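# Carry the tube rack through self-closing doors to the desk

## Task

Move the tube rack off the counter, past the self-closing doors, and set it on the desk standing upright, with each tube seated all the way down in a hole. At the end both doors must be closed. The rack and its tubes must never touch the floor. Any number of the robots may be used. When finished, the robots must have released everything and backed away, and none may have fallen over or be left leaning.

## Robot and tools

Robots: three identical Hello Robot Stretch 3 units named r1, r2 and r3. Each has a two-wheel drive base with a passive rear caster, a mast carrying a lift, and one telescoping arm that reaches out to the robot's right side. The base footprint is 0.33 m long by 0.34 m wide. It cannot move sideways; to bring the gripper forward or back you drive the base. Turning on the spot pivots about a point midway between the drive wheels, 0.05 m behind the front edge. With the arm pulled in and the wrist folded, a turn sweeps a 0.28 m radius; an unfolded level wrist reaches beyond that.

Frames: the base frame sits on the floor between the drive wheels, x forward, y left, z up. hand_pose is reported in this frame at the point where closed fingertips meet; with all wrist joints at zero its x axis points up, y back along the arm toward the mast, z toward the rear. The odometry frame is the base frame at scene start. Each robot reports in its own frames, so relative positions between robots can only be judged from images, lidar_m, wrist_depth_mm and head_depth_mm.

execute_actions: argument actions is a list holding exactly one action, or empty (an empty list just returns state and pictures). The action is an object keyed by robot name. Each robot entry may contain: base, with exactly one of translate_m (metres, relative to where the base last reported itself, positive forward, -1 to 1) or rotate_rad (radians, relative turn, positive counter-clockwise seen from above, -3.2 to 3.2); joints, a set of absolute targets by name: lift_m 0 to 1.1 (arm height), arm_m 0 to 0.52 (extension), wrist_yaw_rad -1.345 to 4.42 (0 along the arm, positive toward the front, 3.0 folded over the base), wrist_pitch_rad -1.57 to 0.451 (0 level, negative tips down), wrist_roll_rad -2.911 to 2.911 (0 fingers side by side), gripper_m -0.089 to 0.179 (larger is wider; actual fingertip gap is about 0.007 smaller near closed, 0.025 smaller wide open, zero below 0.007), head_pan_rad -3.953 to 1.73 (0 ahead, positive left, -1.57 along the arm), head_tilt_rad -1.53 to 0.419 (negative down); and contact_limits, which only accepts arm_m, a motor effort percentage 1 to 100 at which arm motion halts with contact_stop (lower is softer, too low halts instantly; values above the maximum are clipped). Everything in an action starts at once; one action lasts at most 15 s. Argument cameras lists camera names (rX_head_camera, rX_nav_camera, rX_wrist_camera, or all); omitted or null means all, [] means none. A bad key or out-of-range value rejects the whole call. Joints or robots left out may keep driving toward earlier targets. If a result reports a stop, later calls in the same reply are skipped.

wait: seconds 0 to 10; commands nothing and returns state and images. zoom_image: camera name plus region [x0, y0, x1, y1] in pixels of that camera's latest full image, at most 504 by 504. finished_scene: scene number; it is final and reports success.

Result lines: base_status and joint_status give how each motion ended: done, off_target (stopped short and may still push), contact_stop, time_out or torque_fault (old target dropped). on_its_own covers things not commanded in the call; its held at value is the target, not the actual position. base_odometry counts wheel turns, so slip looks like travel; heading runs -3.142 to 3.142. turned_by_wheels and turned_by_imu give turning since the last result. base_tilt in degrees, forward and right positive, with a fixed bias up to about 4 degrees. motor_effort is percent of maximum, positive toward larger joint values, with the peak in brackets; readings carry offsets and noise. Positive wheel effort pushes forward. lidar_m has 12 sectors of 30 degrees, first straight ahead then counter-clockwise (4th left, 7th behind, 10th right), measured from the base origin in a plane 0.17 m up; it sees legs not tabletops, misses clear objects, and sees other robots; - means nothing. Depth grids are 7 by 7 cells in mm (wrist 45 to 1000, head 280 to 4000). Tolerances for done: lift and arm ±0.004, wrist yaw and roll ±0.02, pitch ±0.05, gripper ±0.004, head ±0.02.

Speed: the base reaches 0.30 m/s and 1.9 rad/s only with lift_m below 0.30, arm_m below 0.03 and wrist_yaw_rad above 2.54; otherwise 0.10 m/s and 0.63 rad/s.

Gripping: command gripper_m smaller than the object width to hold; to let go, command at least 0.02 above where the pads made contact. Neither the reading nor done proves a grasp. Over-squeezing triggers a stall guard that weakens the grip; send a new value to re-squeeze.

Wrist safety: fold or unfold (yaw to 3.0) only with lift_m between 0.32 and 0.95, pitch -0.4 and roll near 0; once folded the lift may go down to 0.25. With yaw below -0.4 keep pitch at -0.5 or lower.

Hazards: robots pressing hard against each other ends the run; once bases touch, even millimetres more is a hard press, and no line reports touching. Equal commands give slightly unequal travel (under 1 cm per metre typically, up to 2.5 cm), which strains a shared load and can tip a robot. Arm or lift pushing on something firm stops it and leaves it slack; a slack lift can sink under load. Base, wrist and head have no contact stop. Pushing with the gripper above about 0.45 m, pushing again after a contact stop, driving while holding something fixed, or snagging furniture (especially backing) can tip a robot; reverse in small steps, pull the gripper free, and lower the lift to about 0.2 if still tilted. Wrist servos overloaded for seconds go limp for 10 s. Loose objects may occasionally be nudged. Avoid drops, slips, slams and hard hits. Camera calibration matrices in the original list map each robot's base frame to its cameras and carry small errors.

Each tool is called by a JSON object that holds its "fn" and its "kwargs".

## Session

{"fn": "execute_actions", "kwargs": {"actions": [], "cameras": ["r1_nav_camera","r2_nav_camera","r3_nav_camera","r1_wrist_camera","r2_wrist_camera","r3_wrist_camera"]}}

Scene clock: 0.00 s.
r1.base_odometry: x=+0.000 y=+0.000 heading=+0.000 (m, m, rad; r1's odometry frame)
r1.turned_by_wheels: +0.000 (rad since the last result)
r1.turned_by_imu: +0.000 (rad since the last result)
r1.base_tilt: forward=+0.1 right=+0.1 (deg)
r1.lidar_m: 1.06 1.06 1.05 1.14 1.74 1.56 2.63 2.12 2.10 1.23 0.99 0.98
r1.head_depth_mm: 940 932 929 921 917 906 900 / 1008 995 986 985 976 969 965 / 1081 1072 1064 1055 1048 1036 1027 / 1163 1153 1150 1136 1128 1117 1107 / 1271 1251 1242 1230 1219 1213 1199 / 1308 1322 1311 1303 1308 1294 1295 / 1172 1178 1183 1192 1191 1203 1211
r1.base_status: not commanded
r1.joint_positions: lift_m=+0.473 arm_m=-0.001 wrist_yaw_rad=+2.833 wrist_pitch_rad=-0.582 wrist_roll_rad=+0.016 gripper_m=+0.037 head_pan_rad=-0.016 head_tilt_rad=-0.001
r1.joint_status: not commanded
r1.motor_effort: left_wheel=+0 right_wheel=+1 lift_m=+39 arm_m=+0 wrist_yaw_rad=+0 wrist_pitch_rad=+5 wrist_roll_rad=+0 gripper_m=+0 head_pan_rad=+0 head_tilt_rad=+3 (%)
r1.hand_pose: x=+0.0399 y=+0.0470 z=+0.4511 quat_wxyz=(+0.306, +0.705, +0.094, +0.633) (m; r1's base frame)
r1.wrist_depth_mm: - - - - - 882 836 / - - - - - - 879 / - - 969 959 952 935 918 / 863 - 841 811 826 820 801 / 719 712 718 725 731 692 712 / 641 620 - 622 620 614 615 / 579 577 - 572 561 548 552
r2.base_odometry: x=+0.000 y=+0.000 heading=+0.000 (m, m, rad; r2's odometry frame)
r2.turned_by_wheels: +0.000 (rad since the last result)
r2.turned_by_imu: +0.000 (rad since the last result)
r2.base_tilt: forward=+1.2 right=+1.3 (deg)
r2.lidar_m: 0.92 0.91 0.98 1.49 2.77 2.83 2.25 2.22 1.75 1.40 1.38 1.16
r2.head_depth_mm: 1110 1105 1105 1106 1111 1106 1113 / 1052 1046 1050 1049 1053 1052 1055 / 1003 1006 1001 1008 1000 1004 1000 / 958 958 957 963 956 955 958 / 916 917 913 917 919 913 921 / 883 878 878 879 881 881 876 / 845 845 843 842 845 842 845
r2.base_status: not commanded
r2.joint_positions: lift_m=+0.528 arm_m=+0.003 wrist_yaw_rad=+2.994 wrist_pitch_rad=-0.338 wrist_roll_rad=+0.018 gripper_m=+0.037 head_pan_rad=-0.018 head_tilt_rad=-0.007
r2.joint_status: not commanded
r2.motor_effort: left_wheel=+0 right_wheel=+1 lift_m=+26 arm_m=-1 wrist_yaw_rad=+1 wrist_pitch_rad=+8 wrist_roll_rad=+0 gripper_m=-1 head_pan_rad=+0 head_tilt_rad=+2 (%)
r2.hand_pose: x=+0.0130 y=+0.0836 z=+0.5591 quat_wxyz=(+0.171, +0.710, +0.066, +0.680) (m; r2's base frame)
r2.wrist_depth_mm: - - - - - 904 729 / - - - - - 932 760 / - - - - - 991 763 / - - - - - - 795 / - - - - - - 843 / 897 900 - 868 842 870 812 / 747 753 - 737 730 734 721
r3.base_odometry: x=+0.000 y=+0.000 heading=+0.000 (m, m, rad; r3's odometry frame)
r3.turned_by_wheels: +0.000 (rad since the last result)
r3.turned_by_imu: +0.000 (rad since the last result)
r3.base_tilt: forward=+1.7 right=-0.8 (deg)
r3.lidar_m: 2.07 1.99 1.96 2.22 2.72 1.56 1.50 1.20 1.18 1.29 1.96 1.61
r3.head_depth_mm: 1884 2097 2093 2083 2004 2059 2039 / 1901 2240 2242 2236 1983 2205 2181 / 1903 2428 2397 2407 2254 2387 2263 / 1923 2611 2641 2611 2526 2519 2031 / 1935 2576 2626 2674 2627 2688 2224 / 1935 2353 2345 2356 2387 2389 2233 / 1964 2115 2150 2163 2169 2168 2124
r3.base_status: not commanded
r3.joint_positions: lift_m=+0.326 arm_m=+0.000 wrist_yaw_rad=+3.035 wrist_pitch_rad=-0.526 wrist_roll_rad=+0.014 gripper_m=+0.037 head_pan_rad=+0.010 head_tilt_rad=-0.020
r3.joint_status: not commanded
r3.motor_effort: left_wheel=+0 right_wheel=+1 lift_m=+26 arm_m=+0 wrist_yaw_rad=+1 wrist_pitch_rad=+4 wrist_roll_rad=+0 gripper_m=+0 head_pan_rad=+0 head_tilt_rad=+2 (%)
r3.hand_pose: x=+0.0010 y=+0.0630 z=+0.3155 quat_wxyz=(+0.221, +0.696, +0.146, +0.667) (m; r3's base frame)
r3.wrist_depth_mm: - - - - - - - / 982 984 985 984 954 973 988 / 792 784 788 782 785 779 774 / 662 662 651 657 644 651 641 / 561 566 - 579 578 563 553 / 493 - - - 476 488 489 / - - - - 433 433 432
pictures: r1_nav_camera (sideways: a quarter turn counterclockwise sets it upright), r1_wrist_camera, r2_nav_camera (sideways: a quarter turn counterclockwise sets it upright), r2_wrist_camera, r3_nav_camera (sideways: a quarter turn counterclockwise sets it upright), r3_wrist_camera
camera_calibration (this result's frames):
r1_nav_camera: T_world_to_cam=[[0.0381337, 0.0384589, 0.998532, -1.26046], [0.0249708, -0.998984, 0.0375227, 0.00585828], [0.998961, 0.0235033, -0.0390553, 0.00293415], [0, 0, 0, 1]] pos_world=[0.0449886, 0.0542593, 1.2585]
r1_wrist_camera: T_world_to_cam=[[0.964744, -0.262207, -0.0227, -0.00996887], [-0.205456, -0.696411, -0.687605, 0.377287], [0.164487, 0.668027, -0.72573, 0.458371], [0, 0, 0, 1]] pos_world=[0.0117375, -0.0460714, 0.591852]
r2_nav_camera: T_world_to_cam=[[0.00490037, 0.00595159, 0.99997, -1.25826], [-0.0473423, -0.99886, 0.00617699, 0.0414901], [0.998867, -0.0473712, -0.00461302, -0.0388752], [0, 0, 0, 1]] pos_world=[0.0469613, 0.0470898, 1.25778]
r2_wrist_camera: T_world_to_cam=[[0.992092, -0.123592, -0.0218768, 0.0141654], [-0.0811237, -0.49841, -0.863137, 0.551554], [0.0957733, 0.858086, -0.504495, 0.370076], [0, 0, 0, 1]] pos_world=[-0.00475257, -0.0409059, 0.663079]
r3_nav_camera: T_world_to_cam=[[0.0762369, -0.042114, 0.9962, -1.25378], [0.0427938, -0.998049, -0.045467, 0.111647], [0.996171, 0.0460975, -0.0742859, 0.0436299], [0, 0, 0, 1]] pos_world=[0.0473433, 0.056616, 1.25733]
r3_wrist_camera: T_world_to_cam=[[0.991336, -0.130212, -0.0172308, 0.0125989], [-0.0995247, -0.659059, -0.745477, 0.30357], [0.0857139, 0.740734, -0.666308, 0.32958], [0, 0, 0, 1]] pos_world=[-0.0105266, -0.0424198, 0.446123]
Images, in order (width x height): r1_nav_camera 672x504, r1_wrist_camera 644x364, r2_nav_camera 672x504, r2_wrist_camera 644x364, r3_nav_camera 672x504, r3_wrist_camera 644x364.

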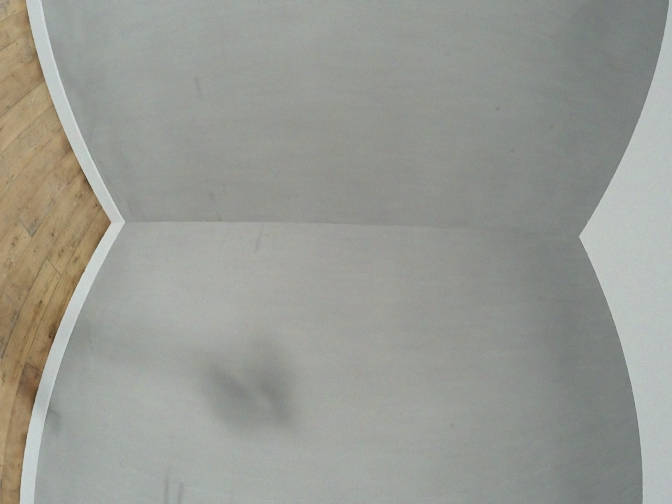

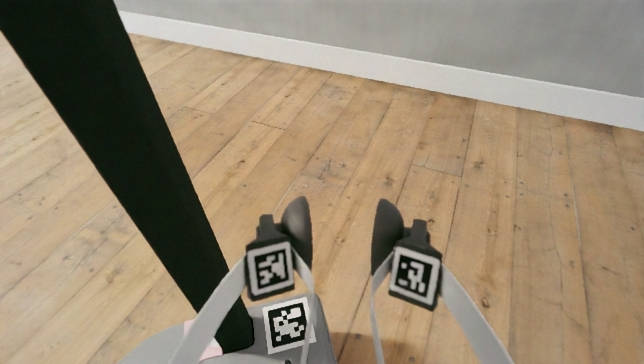

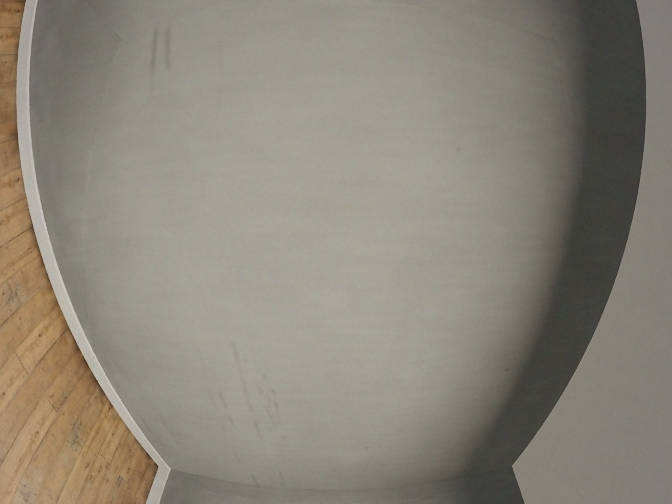

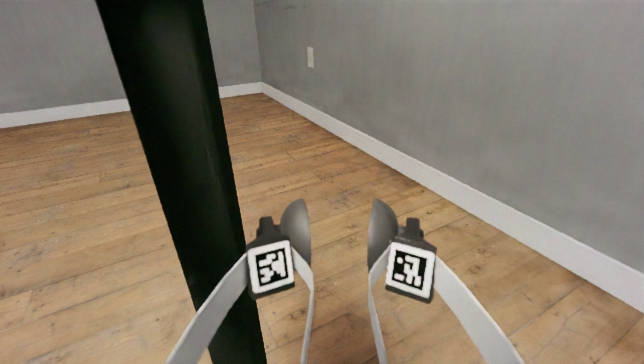

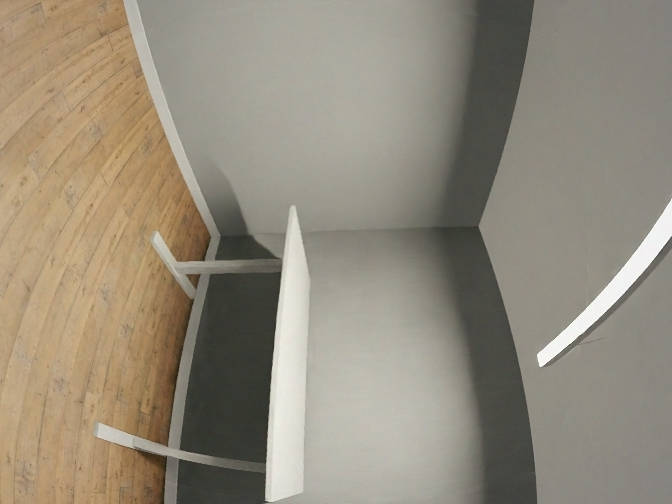

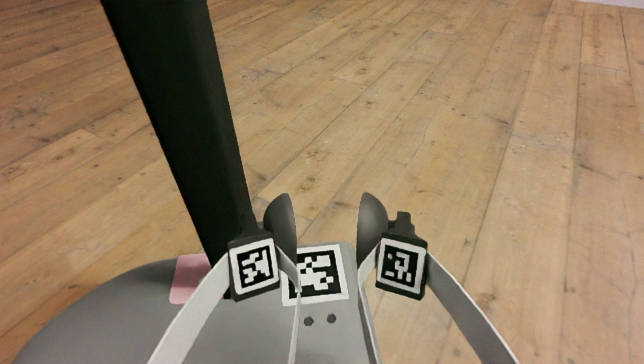

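{"fn": "execute_actions", "kwargs": {"actions": [{"r1":{"joints":{"head_pan_rad":-2.9,"head_tilt_rad":-0.5,"lift_m":0.27,"wrist_yaw_rad":3.0}},"r2":{"base":{"rotate_rad":-2.2},"joints":{"head_pan_rad":0.3,"head_tilt_rad":-0.4,"lift_m":0.27}},"r3":{"base":{"rotate_rad":-1.7},"joints":{"head_pan_rad":-3.3,"head_tilt_rad":-0.5,"lift_m":0.27}}}], "cameras": ["r1_nav_camera","r2_nav_camera","r3_nav_camera","r3_head_camera","r2_head_camera"]}}

Scene clock: 13.00 s.
r1.base_odometry: x=+0.000 y=+0.000 heading=+0.000 (m, m, rad; r1's odometry frame)
r1.turned_by_wheels: +0.000 (rad since the last result)
r1.turned_by_imu: +0.002 (rad since the last result)
r1.base_tilt: forward=+0.1 right=+0.2 (deg)
r1.lidar_m: 1.06 1.06 1.05 1.14 1.74 1.68 2.62 2.12 2.10 1.22 0.99 0.98
r1.head_depth_mm: 2859 3220 3636 2869 2068 1609 1325 / 2608 2900 3240 2866 2052 1612 1322 / 2387 2629 2908 2822 2044 1595 1312 / 2244 2411 2646 2733 2011 1587 1302 / 2131 2317 2551 2611 1989 1572 1290 / 1997 2178 2318 2462 1984 1564 1287 / 1870 2013 2176 2339 1967 1542 1282
r1.base_status: not commanded
r1.joint_positions: lift_m=+0.270 arm_m=-0.001 wrist_yaw_rad=+2.997 wrist_pitch_rad=-0.582 wrist_roll_rad=+0.016 gripper_m=+0.037 head_pan_rad=-2.893 head_tilt_rad=-0.494
r1.joint_status: all done
r1.motor_effort: left_wheel=+0(0) right_wheel=+1(0) lift_m=+26(31) arm_m=+0(1) wrist_yaw_rad=+2(4) wrist_pitch_rad=+5(6) wrist_roll_rad=-1(0) gripper_m=-1(1) head_pan_rad=-4(54) head_tilt_rad=-3(34) (%)
r1.hand_pose: x=+0.0077 y=+0.0544 z=+0.2482 quat_wxyz=(+0.253, +0.695, +0.152, +0.656) (m; r1's base frame)
r1.wrist_depth_mm: - - - - 961 879 812 / 812 795 776 773 740 748 757 / 655 645 643 638 629 630 599 / 540 541 - 552 532 528 529 / 484 - - - 466 466 469 / - - - - - 406 407 / - - - - 376 365 366
r2.base_odometry: x=+0.000 y=+0.000 heading=-2.200 (m, m, rad; r2's odometry frame)
r2.turned_by_wheels: -2.200 (rad since the last result)
r2.turned_by_imu: -2.227 (rad since the last result)
r2.base_tilt: forward=+1.0 right=+1.3 (deg)
r2.lidar_m: 1.95 1.43 1.38 1.29 0.94 0.91 0.95 1.29 2.76 2.87 2.31 2.22
r2.head_depth_mm: 2268 2352 2513 2647 2400 1855 1493 / 2418 2557 2693 2900 2421 1862 1487 / 2594 2758 2158 2274 2323 1848 1491 / 2413 2571 1998 2034 2222 1861 1492 / 2224 2402 1853 1841 1993 1852 1505 / 2060 2191 1841 1684 1799 1854 1505 / 1931 2052 1874 1556 1640 1747 1492
r2.base_status: done
r2.joint_positions: lift_m=+0.270 arm_m=+0.003 wrist_yaw_rad=+2.994 wrist_pitch_rad=-0.339 wrist_roll_rad=+0.018 gripper_m=+0.037 head_pan_rad=+0.293 head_tilt_rad=-0.396
r2.joint_status: all done
r2.motor_effort: left_wheel=+3(10) right_wheel=-1(4) lift_m=+15(21) arm_m=-1(1) wrist_yaw_rad=+0(0) wrist_pitch_rad=+9(9) wrist_roll_rad=+0(0) gripper_m=+0(0) head_pan_rad=+4(34) head_tilt_rad=-1(26) (%)
r2.hand_pose: x=+0.0130 y=+0.0835 z=+0.3011 quat_wxyz=(+0.171, +0.710, +0.067, +0.680) (m; r2's base frame)
r2.wrist_depth_mm: 766 - - - - - - / 777 925 - - - - - / 802 955 - - - - - / 808 911 857 861 852 830 828 / 668 664 - 655 667 631 632 / 541 535 - 534 503 523 520 / 456 476 - - 447 441 438
r3.base_odometry: x=+0.000 y=+0.000 heading=-1.700 (m, m, rad; r3's odometry frame)
r3.turned_by_wheels: -1.700 (rad since the last result)
r3.turned_by_imu: -1.675 (rad since the last result)
r3.base_tilt: forward=+1.8 right=-0.7 (deg)
r3.lidar_m: 1.23 1.68 1.61 2.07 2.05 1.97 2.13 2.78 1.57 1.68 1.23 1.19
r3.head_depth_mm: 1668 1769 1885 2036 2050 1624 1341 / 1736 1865 2011 2188 2037 1618 1331 / 1800 1955 2141 2295 2055 1614 1334 / 1883 2026 2218 2408 2044 1621 1327 / 1917 2055 2260 2453 2045 1608 1324 / 1954 2143 2351 2544 2031 1609 1326 / 2069 2243 2475 2607 2029 1600 1330
r3.base_status: done
r3.joint_positions: lift_m=+0.270 arm_m=+0.000 wrist_yaw_rad=+3.035 wrist_pitch_rad=-0.527 wrist_roll_rad=+0.014 gripper_m=+0.037 head_pan_rad=-3.293 head_tilt_rad=-0.495
r3.joint_status: all done
r3.motor_effort: left_wheel=+4(15) right_wheel=-4(10) lift_m=+23(23) arm_m=+0(0) wrist_yaw_rad=+0(0) wrist_pitch_rad=+4(5) wrist_roll_rad=+0(0) gripper_m=+0(0) head_pan_rad=-5(57) head_tilt_rad=-2(29) (%)
r3.hand_pose: x=+0.0010 y=+0.0628 z=+0.2590 quat_wxyz=(+0.222, +0.696, +0.146, +0.667) (m; r3's base frame)
r3.wrist_depth_mm: - - - - - - - / 858 848 846 840 845 843 842 / 692 680 678 682 679 674 675 / 572 573 569 570 563 567 564 / 491 518 - - 500 485 484 / - - - - 414 426 426 / - - - - 379 377 382
pictures: r1_nav_camera (sideways: a quarter turn counterclockwise sets it upright), r2_head_camera (sideways: a quarter turn clockwise sets it upright), r2_nav_camera (sideways: a quarter turn counterclockwise sets it upright), r3_head_camera (sideways: a quarter turn clockwise sets it upright), r3_nav_camera (sideways: a quarter turn counterclockwise sets it upright)
camera_calibration (this result's frames):
r1_nav_camera: T_world_to_cam=[[-0.479866, -0.162213, 0.862215, -1.07922], [-0.297934, 0.954487, 0.0137574, 0.0387845], [-0.825205, -0.250282, -0.506355, 0.622256], [0, 0, 0, 1]] pos_world=[0.00716225, -0.056344, 1.24507]
r2_head_camera: T_world_to_cam=[[-0.360288, -0.0813823, -0.929285, 1.23275], [-0.254844, 0.966879, 0.0141294, -0.0168687], [0.897356, 0.241913, -0.369094, 0.428882], [0, 0, 0, 1]] pos_world=[0.0549877, 0.0128823, 1.30412]
r2_nav_camera: T_world_to_cam=[[0.365114, 0.116442, 0.923652, -1.1606], [0.264868, -0.964138, 0.0168449, 0.025703], [0.892489, 0.238495, -0.382862, 0.454113], [0, 0, 0, 1]] pos_world=[0.0116544, 0.0516201, 1.24542]
r3_head_camera: T_world_to_cam=[[0.495686, -0.0568909, -0.866636, 1.14624], [-0.0947599, -0.995438, 0.0111467, -0.00920477], [-0.863317, 0.0765971, -0.498816, 0.611294], [0, 0, 0, 1]] pos_world=[-0.0413085, 0.00922464, 1.2984]
r3_nav_camera: T_world_to_cam=[[-0.510049, 0.121247, 0.851557, -1.06131], [0.142744, 0.988219, -0.0552073, 0.123686], [-0.848218, 0.0933962, -0.521348, 0.636718], [0, 0, 0, 1]] pos_world=[-0.0188993, -0.0530153, 1.24254]
Images, in order (width x height): r1_nav_camera 672x504, r2_head_camera 896x504, r2_nav_camera 672x504, r3_head_camera 896x504, r3_nav_camera 672x504.

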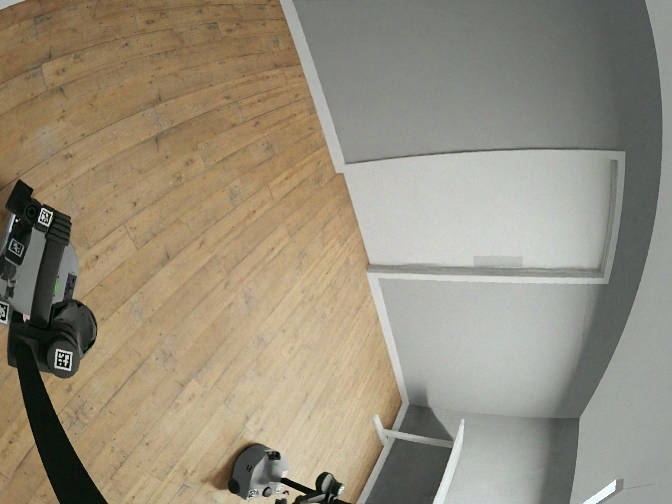

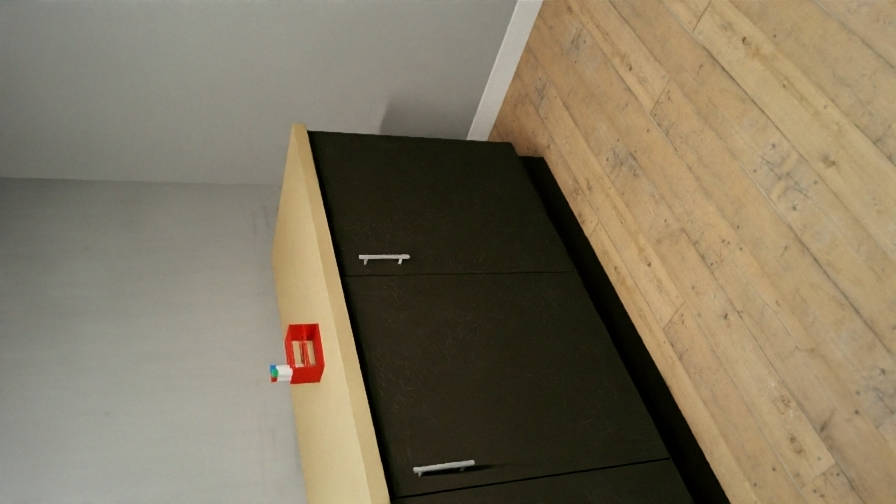

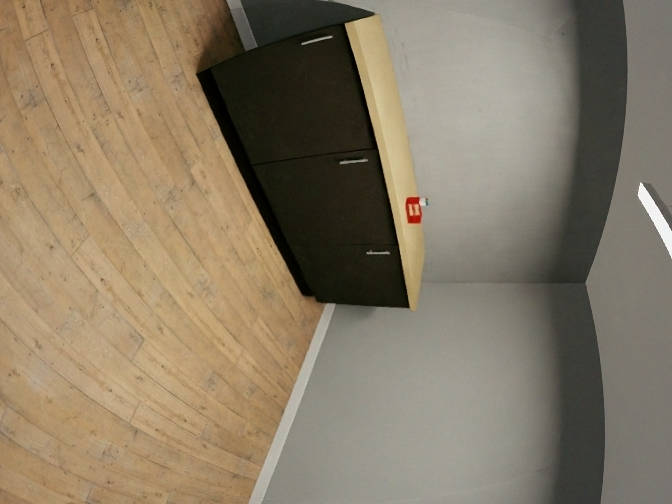

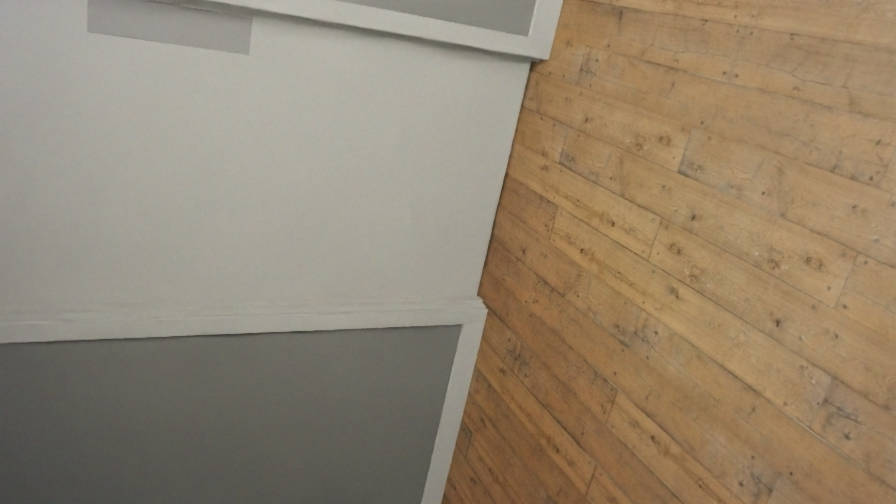

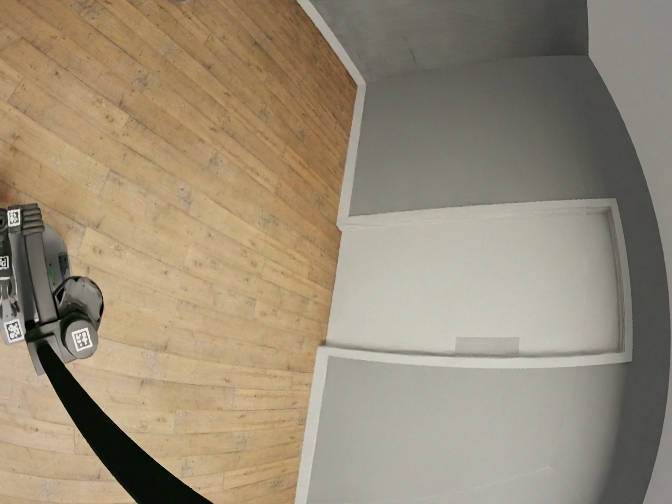

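{"fn": "execute_actions", "kwargs": {"actions": [{"r2":{"base":{"translate_m":1.0}},"r3":{"base":{"translate_m":-1.0}},"r1":{"base":{"rotate_rad":-0.3}}}], "cameras": []}}

{"fn": "execute_actions", "kwargs": {"actions": [{"r2":{"base":{"rotate_rad":0.4}},"r3":{"base":{"rotate_rad":-0.45},"joints":{"head_pan_rad":-3.1,"head_tilt_rad":-0.9}}}], "cameras": []}}

{"fn": "execute_actions", "kwargs": {"actions": [{"r2":{"base":{"translate_m":0.3}},"r3":{"base":{"translate_m":-0.5}},"r1":{"base":{"translate_m":-0.7}}}], "cameras": []}}

{"fn": "execute_actions", "kwargs": {"actions": [{"r2":{"base":{"rotate_rad":2.15},"joints":{"head_pan_rad":-1.57,"head_tilt_rad":-0.5}},"r1":{"base":{"translate_m":-0.55}},"r3":{"joints":{"lift_m":0.31}}}], "cameras": ["r1_nav_camera","r3_nav_camera","r2_head_camera"]}}

Scene clock: 30.80 s.
r1.base_odometry: x=+0.000 y=+0.000 heading=-0.300 (m, m, rad; r1's odometry frame)
r1.turned_by_wheels: -0.300 (rad since the last result)
r1.turned_by_imu: -0.296 (rad since the last result)
r1.base_tilt: forward=+0.2 right=+0.2 (deg)
r1.lidar_m: 0.98 1.15 1.05 1.06 1.29 2.57 3.59 1.54 2.10 1.68 1.07 0.98
r1.head_depth_mm: 3169 3372 3625 2877 2075 1617 1320 / 3341 3553 3754 2844 2050 1612 1314 / 3512 3723 - 2794 2021 1597 1310 / 3076 3335 3658 2781 2022 1574 1306 / 2572 2866 3190 2483 1804 1584 1302 / 2414 2577 2784 2369 1808 1550 1284 / 2175 2330 2510 2585 1959 1553 1279
r1.base_status: done
r1.joint_positions: lift_m=+0.270 arm_m=-0.001 wrist_yaw_rad=+2.997 wrist_pitch_rad=-0.582 wrist_roll_rad=+0.016 gripper_m=+0.037 head_pan_rad=-2.893 head_tilt_rad=-0.494
r1.joint_status: not commanded
r1.motor_effort: left_wheel=+3(11) right_wheel=-1(4) lift_m=+26(26) arm_m=+1(1) wrist_yaw_rad=+2(2) wrist_pitch_rad=+5(6) wrist_roll_rad=-1(1) gripper_m=+0(1) head_pan_rad=-4(4) head_tilt_rad=-2(3) (%)
r1.hand_pose: x=+0.0076 y=+0.0544 z=+0.2482 quat_wxyz=(+0.253, +0.695, +0.152, +0.656) (m; r1's base frame)
r1.wrist_depth_mm: - - - - 947 921 857 / 807 784 759 765 755 775 751 / 647 655 634 622 627 638 629 / 550 543 - 552 541 522 534 / 477 - - - 478 460 454 / - - - - - 409 410 / - - - - 371 365 367
r2.base_odometry: x=-0.588 y=-0.809 heading=-2.200 (m, m, rad; r2's odometry frame)
r2.turned_by_wheels: +0.000 (rad since the last result)
r2.turned_by_imu: +0.005 (rad since the last result)
r2.base_tilt: forward=+1.1 right=+1.3 (deg)
r2.lidar_m: 1.22 0.90 0.87 0.91 1.84 1.77 1.85 2.54 3.25 1.92 1.41 1.36
r2.head_depth_mm: 1353 1425 1515 1588 1676 1721 1504 / 1464 1551 1647 1735 1873 1852 1495 / 1604 1701 1795 1863 2033 1788 1488 / 1723 1836 1957 1264 1341 1477 1496 / 1635 1732 1783 1165 1218 1306 1417 / 1520 1603 1650 1083 1104 1191 1283 / 1409 1499 1532 1047 1009 1076 1153
r2.base_status: done
r2.joint_positions: lift_m=+0.270 arm_m=+0.003 wrist_yaw_rad=+2.994 wrist_pitch_rad=-0.339 wrist_roll_rad=+0.018 gripper_m=+0.037 head_pan_rad=+0.293 head_tilt_rad=-0.396
r2.joint_status: not commanded
r2.motor_effort: left_wheel=+3(10) right_wheel=-1(4) lift_m=+15(15) arm_m=-2(1) wrist_yaw_rad=+0(0) wrist_pitch_rad=+9(8) wrist_roll_rad=+0(0) gripper_m=+0(0) head_pan_rad=+5(5) head_tilt_rad=-1(2) (%)
r2.hand_pose: x=+0.0130 y=+0.0835 z=+0.3011 quat_wxyz=(+0.171, +0.710, +0.067, +0.680) (m; r2's base frame)
r2.wrist_depth_mm: - - - 912 851 745 670 / - - - 998 878 790 711 / - - - - - 914 794 / 878 876 887 854 836 826 831 / 673 660 - 654 693 640 642 / 544 528 - 529 509 522 511 / 454 479 - - 440 439 432
r3.base_odometry: x=+0.128 y=+0.992 heading=-1.700 (m, m, rad; r3's odometry frame)
r3.turned_by_wheels: +0.000 (rad since the last result)
r3.turned_by_imu: -0.004 (rad since the last result)
r3.base_tilt: forward=+1.8 right=-0.8 (deg)
r3.lidar_m: 2.12 2.26 2.17 1.57 1.15 1.17 1.21 1.55 2.20 1.55 1.54 2.06
r3.head_depth_mm: 946 1011 1093 1187 1301 1423 1334 / 986 1054 1142 1242 1356 1482 1333 / 1018 1095 1190 1304 1437 1546 1327 / 1056 1140 1254 1374 1508 1605 1327 / 1042 1121 1225 1351 1500 1607 1322 / 1080 1174 1294 1433 1611 1605 1318 / 1127 1236 1365 1519 1725 1593 1317
r3.base_status: done
r3.joint_positions: lift_m=+0.270 arm_m=+0.000 wrist_yaw_rad=+3.035 wrist_pitch_rad=-0.528 wrist_roll_rad=+0.014 gripper_m=+0.037 head_pan_rad=-3.293 head_tilt_rad=-0.495
r3.joint_status: not commanded
r3.motor_effort: left_wheel=+4(8) right_wheel=-3(14) lift_m=+23(23) arm_m=+0(0) wrist_yaw_rad=+1(1) wrist_pitch_rad=+4(5) wrist_roll_rad=+0(0) gripper_m=+0(0) head_pan_rad=-4(3) head_tilt_rad=-2(2) (%)
r3.hand_pose: x=+0.0010 y=+0.0628 z=+0.2590 quat_wxyz=(+0.222, +0.696, +0.146, +0.667) (m; r3's base frame)
r3.wrist_depth_mm: 971 - - - - - - / 875 852 859 846 848 849 840 / 686 686 687 686 687 674 684 / 577 568 570 572 565 566 565 / 487 519 - - 494 492 484 / - - - - 418 428 431 / - - - - 379 379 378
pictures: none
No camera images: the call's "cameras" was empty. Leave "cameras" out to get every camera's image.

Scene clock: 32.27 s.
r1.base_odometry: x=+0.000 y=+0.000 heading=-0.300 (m, m, rad; r1's odometry frame)
r1.turned_by_wheels: +0.000 (rad since the last result)
r1.turned_by_imu: +0.000 (rad since the last result)
r1.base_tilt: forward=+0.2 right=+0.1 (deg)
r1.lidar_m: 0.98 1.15 1.05 1.05 1.29 2.59 3.61 1.53 2.09 1.68 1.07 0.98
r1.head_depth_mm: 3197 3340 3580 2883 2085 1624 1321 / 3321 3562 3715 2870 2061 1599 1319 / 3498 3714 - 2803 2018 1596 1307 / 3092 3354 3622 2766 2015 1582 1294 / 2582 2864 3132 2347 1824 1563 1295 / 2391 2613 2786 2557 1826 1558 1286 / 2167 2315 2525 2571 1960 1542 1282
r1.base_status: not commanded
r1.joint_positions: lift_m=+0.270 arm_m=-0.001 wrist_yaw_rad=+2.997 wrist_pitch_rad=-0.582 wrist_roll_rad=+0.016 gripper_m=+0.037 head_pan_rad=-2.893 head_tilt_rad=-0.494
r1.joint_status: not commanded
r1.motor_effort: left_wheel=+4(3) right_wheel=-2(2) lift_m=+26(26) arm_m=+1(1) wrist_yaw_rad=+3(4) wrist_pitch_rad=+6(6) wrist_roll_rad=-1(1) gripper_m=-1(1) head_pan_rad=-4(4) head_tilt_rad=-2(2) (%)
r1.hand_pose: x=+0.0076 y=+0.0544 z=+0.2482 quat_wxyz=(+0.253, +0.695, +0.152, +0.656) (m; r1's base frame)
r1.wrist_depth_mm: - - - - 923 895 849 / 808 806 802 771 764 764 764 / 658 639 638 634 628 626 614 / 552 554 - 542 536 530 526 / 478 - - - 479 463 458 / - - - - - 409 402 / - - - - 368 364 360
r2.base_odometry: x=-0.588 y=-0.809 heading=-1.800 (m, m, rad; r2's odometry frame)
r2.turned_by_wheels: +0.400 (rad since the last result)
r2.turned_by_imu: +0.405 (rad since the last result)
r2.base_tilt: forward=+1.1 right=+1.3 (deg)
r2.lidar_m: 0.94 0.87 0.89 1.12 1.77 1.80 2.28 3.24 2.19 1.47 1.36 1.38
r2.head_depth_mm: 1505 1625 1708 1108 1186 1316 1456 / 1448 1560 1653 1086 1129 1247 1383 / 1407 1516 1581 1035 1087 1177 1310 / 1369 1460 1531 1035 1036 1129 1240 / 1318 1398 1491 1039 996 1074 1178 / 1279 1361 1433 1034 955 1034 1118 / 1244 1318 1404 1040 916 991 1076
r2.base_status: done
r2.joint_positions: lift_m=+0.270 arm_m=+0.003 wrist_yaw_rad=+2.994 wrist_pitch_rad=-0.339 wrist_roll_rad=+0.018 gripper_m=+0.037 head_pan_rad=+0.293 head_tilt_rad=-0.396
r2.joint_status: not commanded
r2.motor_effort: left_wheel=-2(7) right_wheel=+3(8) lift_m=+15(15) arm_m=-1(1) wrist_yaw_rad=+0(0) wrist_pitch_rad=+9(8) wrist_roll_rad=+0(0) gripper_m=+0(0) head_pan_rad=+4(4) head_tilt_rad=-1(2) (%)
r2.hand_pose: x=+0.0130 y=+0.0835 z=+0.3011 quat_wxyz=(+0.171, +0.710, +0.067, +0.680) (m; r2's base frame)
r2.wrist_depth_mm: - - - - 958 816 659 / - - - - - 815 680 / - - - - - 904 745 / 875 877 850 862 843 850 769 / 671 673 - 653 682 650 630 / 552 540 - 537 515 524 521 / 453 476 - - 443 440 441
r3.base_odometry: x=+0.128 y=+0.992 heading=-2.149 (m, m, rad; r3's odometry frame)
r3.turned_by_wheels: -0.450 (rad since the last result)
r3.turned_by_imu: -0.443 (rad since the last result)
r3.base_tilt: forward=+1.7 right=-0.8 (deg)
r3.lidar_m: 2.05 2.18 2.26 2.17 1.47 1.15 1.17 1.23 1.68 2.20 1.54 2.10
r3.head_depth_mm: 1003 1160 1350 1553 1430 1258 1117 / 1019 1172 1383 1583 1428 1254 - / 1034 1189 1402 1612 1428 1258 - / 1051 1209 1435 1624 1424 1259 1177 / 1067 1239 1465 1641 1432 1260 1143 / 1083 1253 1487 1644 1441 1256 1124 / 1084 1222 1416 1626 1435 1260 1124
r3.base_status: done
r3.joint_positions: lift_m=+0.270 arm_m=+0.000 wrist_yaw_rad=+3.035 wrist_pitch_rad=-0.528 wrist_roll_rad=+0.014 gripper_m=+0.037 head_pan_rad=-3.107 head_tilt_rad=-0.889
r3.joint_status: all done
r3.motor_effort: left_wheel=+4(11) right_wheel=-3(12) lift_m=+23(23) arm_m=+0(0) wrist_yaw_rad=+0(1) wrist_pitch_rad=+4(5) wrist_roll_rad=+0(0) gripper_m=+0(0) head_pan_rad=+6(28) head_tilt_rad=-4(29) (%)
r3.hand_pose: x=+0.0010 y=+0.0628 z=+0.2590 quat_wxyz=(+0.222, +0.696, +0.146, +0.667) (m; r3's base frame)
r3.wrist_depth_mm: - - - - - - - / 858 860 846 854 850 841 843 / 677 688 683 681 684 677 676 / 574 570 575 568 563 561 565 / 489 521 - - 500 486 484 / - - - - 415 426 427 / - - - - 380 381 376
pictures: none
No camera images: the call's "cameras" was empty. Leave "cameras" out to get every camera's image.

Scene clock: 36.40 s.
r1.base_odometry: x=-0.669 y=+0.207 heading=-0.300 (m, m, rad; r1's odometry frame)
r1.turned_by_wheels: +0.000 (rad since the last result)
r1.turned_by_imu: +0.002 (rad since the last result)
r1.base_tilt: forward=+0.2 right=+0.1 (deg)
r1.lidar_m: 1.64 1.42 1.30 1.30 1.60 2.66 2.92 1.46 1.32 1.87 1.79 1.63
r1.head_depth_mm: 2645 2760 2976 2874 2075 1620 1322 / 2774 2861 3129 2841 2056 1603 1318 / 2949 3162 3383 2812 2037 1595 1313 / 2710 2978 3291 2786 2018 1576 1312 / 2385 2559 2822 2747 1988 1578 1294 / 2135 2284 2474 2580 1959 1555 1277 / 1925 2062 2189 2332 1970 1550 1279
r1.base_status: done
r1.joint_positions: lift_m=+0.270 arm_m=-0.001 wrist_yaw_rad=+2.998 wrist_pitch_rad=-0.582 wrist_roll_rad=+0.016 gripper_m=+0.037 head_pan_rad=-2.893 head_tilt_rad=-0.495
r1.joint_status: not commanded
r1.motor_effort: left_wheel=+3(8) right_wheel=-2(5) lift_m=+26(26) arm_m=+0(1) wrist_yaw_rad=+3(2) wrist_pitch_rad=+5(5) wrist_roll_rad=-1(1) gripper_m=-1(0) head_pan_rad=-4(4) head_tilt_rad=-2(3) (%)
r1.hand_pose: x=+0.0076 y=+0.0544 z=+0.2482 quat_wxyz=(+0.253, +0.695, +0.152, +0.656) (m; r1's base frame)
r1.wrist_depth_mm: - - - - 999 953 982 / 815 806 805 771 768 754 765 / 658 638 639 631 636 618 624 / 548 560 - 541 540 524 538 / 474 - - - 475 468 460 / - - - - - 411 409 / - - - - 368 364 364
r2.base_odometry: x=-0.656 y=-1.101 heading=-1.800 (m, m, rad; r2's odometry frame)
r2.turned_by_wheels: +0.000 (rad since the last result)
r2.turned_by_imu: +0.001 (rad since the last result)
r2.base_tilt: forward=+1.1 right=+1.2 (deg)
r2.lidar_m: 0.68 0.63 0.64 0.81 1.95 1.98 2.52 3.49 1.90 1.28 1.18 1.19
r2.head_depth_mm: 1246 1339 1450 1031 829 923 1028 / 1211 1290 1385 1036 801 874 965 / 1170 1244 1343 1035 774 831 914 / 1125 1207 1287 1040 758 793 869 / 1096 1171 1240 1036 724 761 830 / 1061 1131 1199 1041 722 729 789 / 1035 1097 1157 1041 726 696 755
r2.base_status: done
r2.joint_positions: lift_m=+0.270 arm_m=+0.003 wrist_yaw_rad=+2.994 wrist_pitch_rad=-0.339 wrist_roll_rad=+0.018 gripper_m=+0.037 head_pan_rad=+0.293 head_tilt_rad=-0.396
r2.joint_status: not commanded
r2.motor_effort: left_wheel=-2(5) right_wheel=+3(9) lift_m=+15(15) arm_m=-1(0) wrist_yaw_rad=+0(1) wrist_pitch_rad=+8(8) wrist_roll_rad=+0(0) gripper_m=+0(0) head_pan_rad=+4(4) head_tilt_rad=-3(2) (%)
r2.hand_pose: x=+0.0130 y=+0.0835 z=+0.3011 quat_wxyz=(+0.171, +0.710, +0.067, +0.680) (m; r2's base frame)
r2.wrist_depth_mm: - - - 923 698 564 477 / - - - 997 741 597 498 / - - - - 824 630 527 / 857 856 848 867 849 722 582 / 663 668 - 659 684 636 615 / 530 544 - 530 506 524 525 / 453 476 - - 445 443 439
r3.base_odometry: x=+0.402 y=+1.410 heading=-2.149 (m, m, rad; r3's odometry frame)
r3.turned_by_wheels: +0.000 (rad since the last result)
r3.turned_by_imu: -0.002 (rad since the last result)
r3.base_tilt: forward=+1.6 right=-0.8 (deg)
r3.lidar_m: 2.56 2.71 2.51 1.89 0.80 0.69 0.67 0.71 0.91 2.16 2.28 1.34
r3.head_depth_mm: 564 647 760 921 1170 1254 1121 / 571 660 775 943 1205 1259 - / 579 667 788 965 1232 1254 - / 587 679 808 986 1284 1262 1176 / 595 690 822 1012 1310 1259 1138 / 602 701 838 1035 1348 1258 1121 / 614 714 854 1062 1329 1262 1120
r3.base_status: done
r3.joint_positions: lift_m=+0.270 arm_m=+0.000 wrist_yaw_rad=+3.035 wrist_pitch_rad=-0.528 wrist_roll_rad=+0.014 gripper_m=+0.037 head_pan_rad=-3.107 head_tilt_rad=-0.890
r3.joint_status: not commanded
r3.motor_effort: left_wheel=+4(9) right_wheel=-4(13) lift_m=+23(23) arm_m=+0(0) wrist_yaw_rad=+0(0) wrist_pitch_rad=+5(4) wrist_roll_rad=+0(0) gripper_m=+0(0) head_pan_rad=+4(5) head_tilt_rad=-4(5) (%)
r3.hand_pose: x=+0.0010 y=+0.0628 z=+0.2590 quat_wxyz=(+0.222, +0.696, +0.146, +0.667) (m; r3's base frame)
r3.wrist_depth_mm: 790 - - - - - - / 763 848 841 859 851 847 847 / 691 679 677 684 680 676 672 / 571 564 566 564 565 566 570 / 491 517 - - 503 486 481 / - - - - 413 425 428 / - - - - 380 376 378
pictures: none
No camera images: the call's "cameras" was empty. Leave "cameras" out to get every camera's image.

Scene clock: 39.80 s.
r1.base_odometry: x=-1.194 y=+0.369 heading=-0.299 (m, m, rad; r1's odometry frame)
r1.turned_by_wheels: +0.000 (rad since the last result)
r1.turned_by_imu: +0.002 (rad since the last result)
r1.base_tilt: forward=+0.2 right=+0.2 (deg)
r1.lidar_m: 2.15 1.63 1.49 1.50 1.85 2.15 2.37 1.83 1.02 1.73 2.05 2.14
r1.head_depth_mm: 2220 2331 2513 2633 2067 1618 1324 / 2352 2462 2663 2738 2058 1612 1313 / 2487 2614 2876 2624 2034 1585 1305 / 2427 2660 2920 2774 2013 1584 1298 / 2116 2306 2547 2617 2009 1578 1292 / 1901 2042 2211 2380 1996 1577 1275 / 1717 1825 1959 2126 1971 1543 1276
r1.base_status: done
r1.joint_positions: lift_m=+0.270 arm_m=-0.001 wrist_yaw_rad=+2.998 wrist_pitch_rad=-0.582 wrist_roll_rad=+0.016 gripper_m=+0.037 head_pan_rad=-2.893 head_tilt_rad=-0.495
r1.joint_status: not commanded
r1.motor_effort: left_wheel=+3(6) right_wheel=-1(7) lift_m=+26(26) arm_m=+0(1) wrist_yaw_rad=+2(2) wrist_pitch_rad=+5(5) wrist_roll_rad=-1(1) gripper_m=+0(0) head_pan_rad=-4(4) head_tilt_rad=-2(2) (%)
r1.hand_pose: x=+0.0075 y=+0.0544 z=+0.2482 quat_wxyz=(+0.253, +0.695, +0.152, +0.656) (m; r1's base frame)
r1.wrist_depth_mm: - - - - 978 951 976 / 823 789 800 770 755 742 738 / 659 650 641 635 635 609 620 / 548 553 - 546 537 530 532 / 479 - - - 476 468 461 / - - - - - 412 404 / - - - - 368 367 364
r2.base_odometry: x=-0.656 y=-1.101 heading=+0.350 (m, m, rad; r2's odometry frame)
r2.turned_by_wheels: +2.150 (rad since the last result)
r2.turned_by_imu: +2.174 (rad since the last result)
r2.base_tilt: forward=+1.1 right=+1.2 (deg)
r2.lidar_m: 1.95 2.00 2.66 3.49 1.75 1.24 1.18 0.94 0.66 0.63 0.65 0.86
r2.head_depth_mm: 1071 1161 1215 825 751 843 960 / 1067 1157 1210 830 745 836 949 / 1065 1153 1205 790 741 836 952 / 1058 1143 1204 823 740 829 939 / 1059 1142 1198 836 738 822 942 / 1054 1137 1198 834 735 821 934 / 1051 1134 1188 830 732 816 926
r2.base_status: done
r2.joint_positions: lift_m=+0.270 arm_m=+0.003 wrist_yaw_rad=+2.994 wrist_pitch_rad=-0.339 wrist_roll_rad=+0.018 gripper_m=+0.037 head_pan_rad=-1.563 head_tilt_rad=-0.494
r2.joint_status: all done
r2.motor_effort: left_wheel=-2(8) right_wheel=+4(11) lift_m=+15(15) arm_m=-1(1) wrist_yaw_rad=-1(0) wrist_pitch_rad=+9(9) wrist_roll_rad=+0(0) gripper_m=-1(0) head_pan_rad=-5(61) head_tilt_rad=-2(13) (%)
r2.hand_pose: x=+0.0130 y=+0.0835 z=+0.3011 quat_wxyz=(+0.171, +0.710, +0.067, +0.680) (m; r2's base frame)
r2.wrist_depth_mm: - - - - - - - / - - - - - - - / - - - - - - - / 882 878 839 843 824 818 817 / 675 676 - 650 678 649 642 / 545 541 - 529 508 529 519 / 455 476 - - 442 441 440
r3.base_odometry: x=+0.402 y=+1.410 heading=-2.149 (m, m, rad; r3's odometry frame)
r3.turned_by_wheels: +0.000 (rad since the last result)
r3.turned_by_imu: +0.001 (rad since the last result)
r3.base_tilt: forward=+1.7 right=-0.8 (deg)
r3.lidar_m: 1.03 2.71 2.51 1.88 0.80 0.68 0.67 0.71 0.91 2.16 2.29 2.61
r3.head_depth_mm: 563 649 760 924 1172 1258 1117 / 571 658 776 946 1207 1261 - / 578 668 793 964 1242 1277 - / 587 679 804 990 1280 1255 - / 595 689 821 1015 1320 1256 1151 / 603 702 837 1038 1353 1258 1139 / 612 712 854 1065 1327 1264 1124
r3.base_status: not commanded
r3.joint_positions: lift_m=+0.310 arm_m=+0.000 wrist_yaw_rad=+3.035 wrist_pitch_rad=-0.528 wrist_roll_rad=+0.014 gripper_m=+0.037 head_pan_rad=-3.107 head_tilt_rad=-0.890
r3.joint_status: all done
r3.motor_effort: left_wheel=+4(4) right_wheel=-4(3) lift_m=+28(30) arm_m=+0(0) wrist_yaw_rad=+0(0) wrist_pitch_rad=+4(5) wrist_roll_rad=+0(0) gripper_m=+0(0) head_pan_rad=+4(4) head_tilt_rad=-4(4) (%)
r3.hand_pose: x=+0.0010 y=+0.0628 z=+0.2987 quat_wxyz=(+0.222, +0.696, +0.147, +0.667) (m; r3's base frame)
r3.wrist_depth_mm: 789 - - - - - - / 794 933 947 950 950 937 922 / 732 763 751 764 751 737 752 / 633 633 628 632 626 630 626 / 538 535 - 562 551 540 539 / 487 - - - 458 473 472 / - - - - 415 415 418
pictures: r1_nav_camera (sideways: a quarter turn counterclockwise sets it upright), r2_head_camera (sideways: a quarter turn clockwise sets it upright), r3_nav_camera (sideways: a quarter turn counterclockwise sets it upright)
camera_calibration (this result's frames):
r1_nav_camera: T_world_to_cam=[[-0.480924, -0.162327, 0.861604, -1.07842], [-0.297667, 0.954572, 0.0136925, 0.0388675], [-0.824686, -0.249886, -0.507396, 0.623607], [0, 0, 0, 1]] pos_world=[0.00721208, -0.0563274, 1.24505]
r2_head_camera: T_world_to_cam=[[0.0225922, 0.458207, -0.888558, 1.17728], [0.999531, -0.0287343, 0.0105962, -0.019919], [-0.0206769, -0.888381, -0.458641, 0.551009], [0, 0, 0, 1]] pos_world=[0.00470539, -0.050505, 1.29901]
r3_nav_camera: T_world_to_cam=[[-0.8111, 0.0146554, 0.584723, -0.711711], [-0.0209061, 0.998321, -0.0540217, 0.123112], [-0.584533, -0.0560413, -0.809432, 1.00982], [0, 0, 0, 1]] pos_world=[0.0155766, -0.0558836, 1.24018]
Images, in order (width x height): r1_nav_camera 672x504, r2_head_camera 896x504, r3_nav_camera 672x504.

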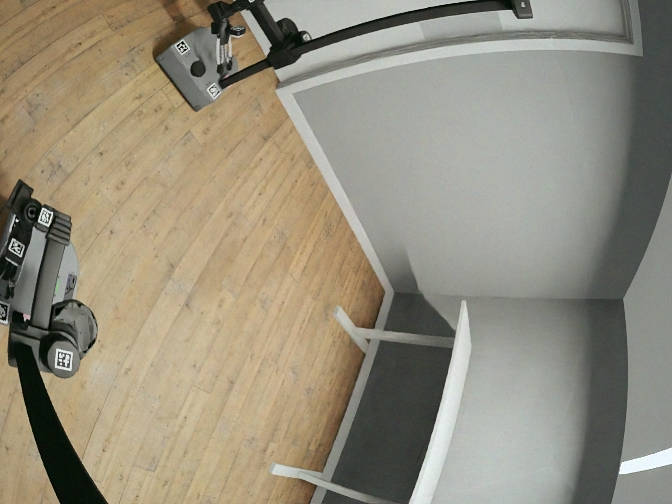

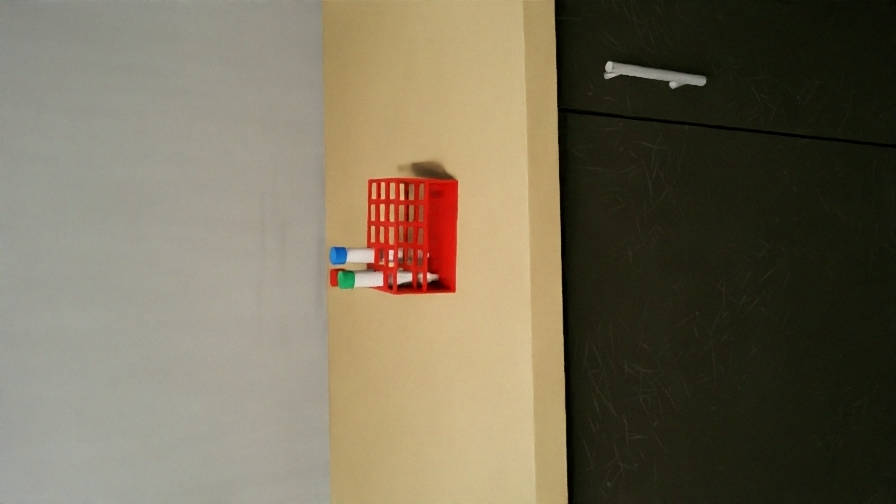

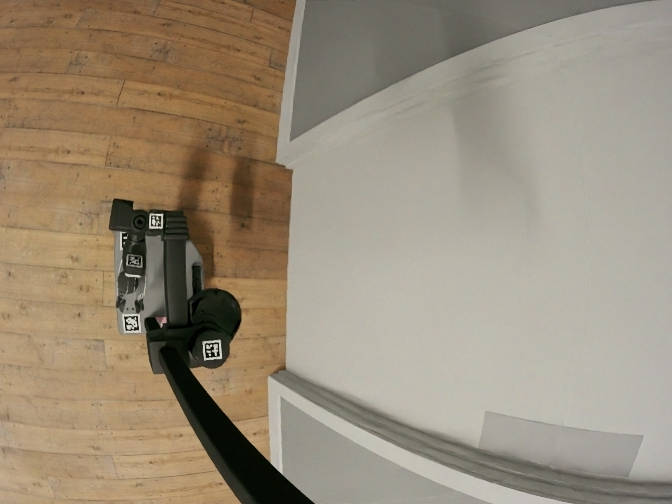

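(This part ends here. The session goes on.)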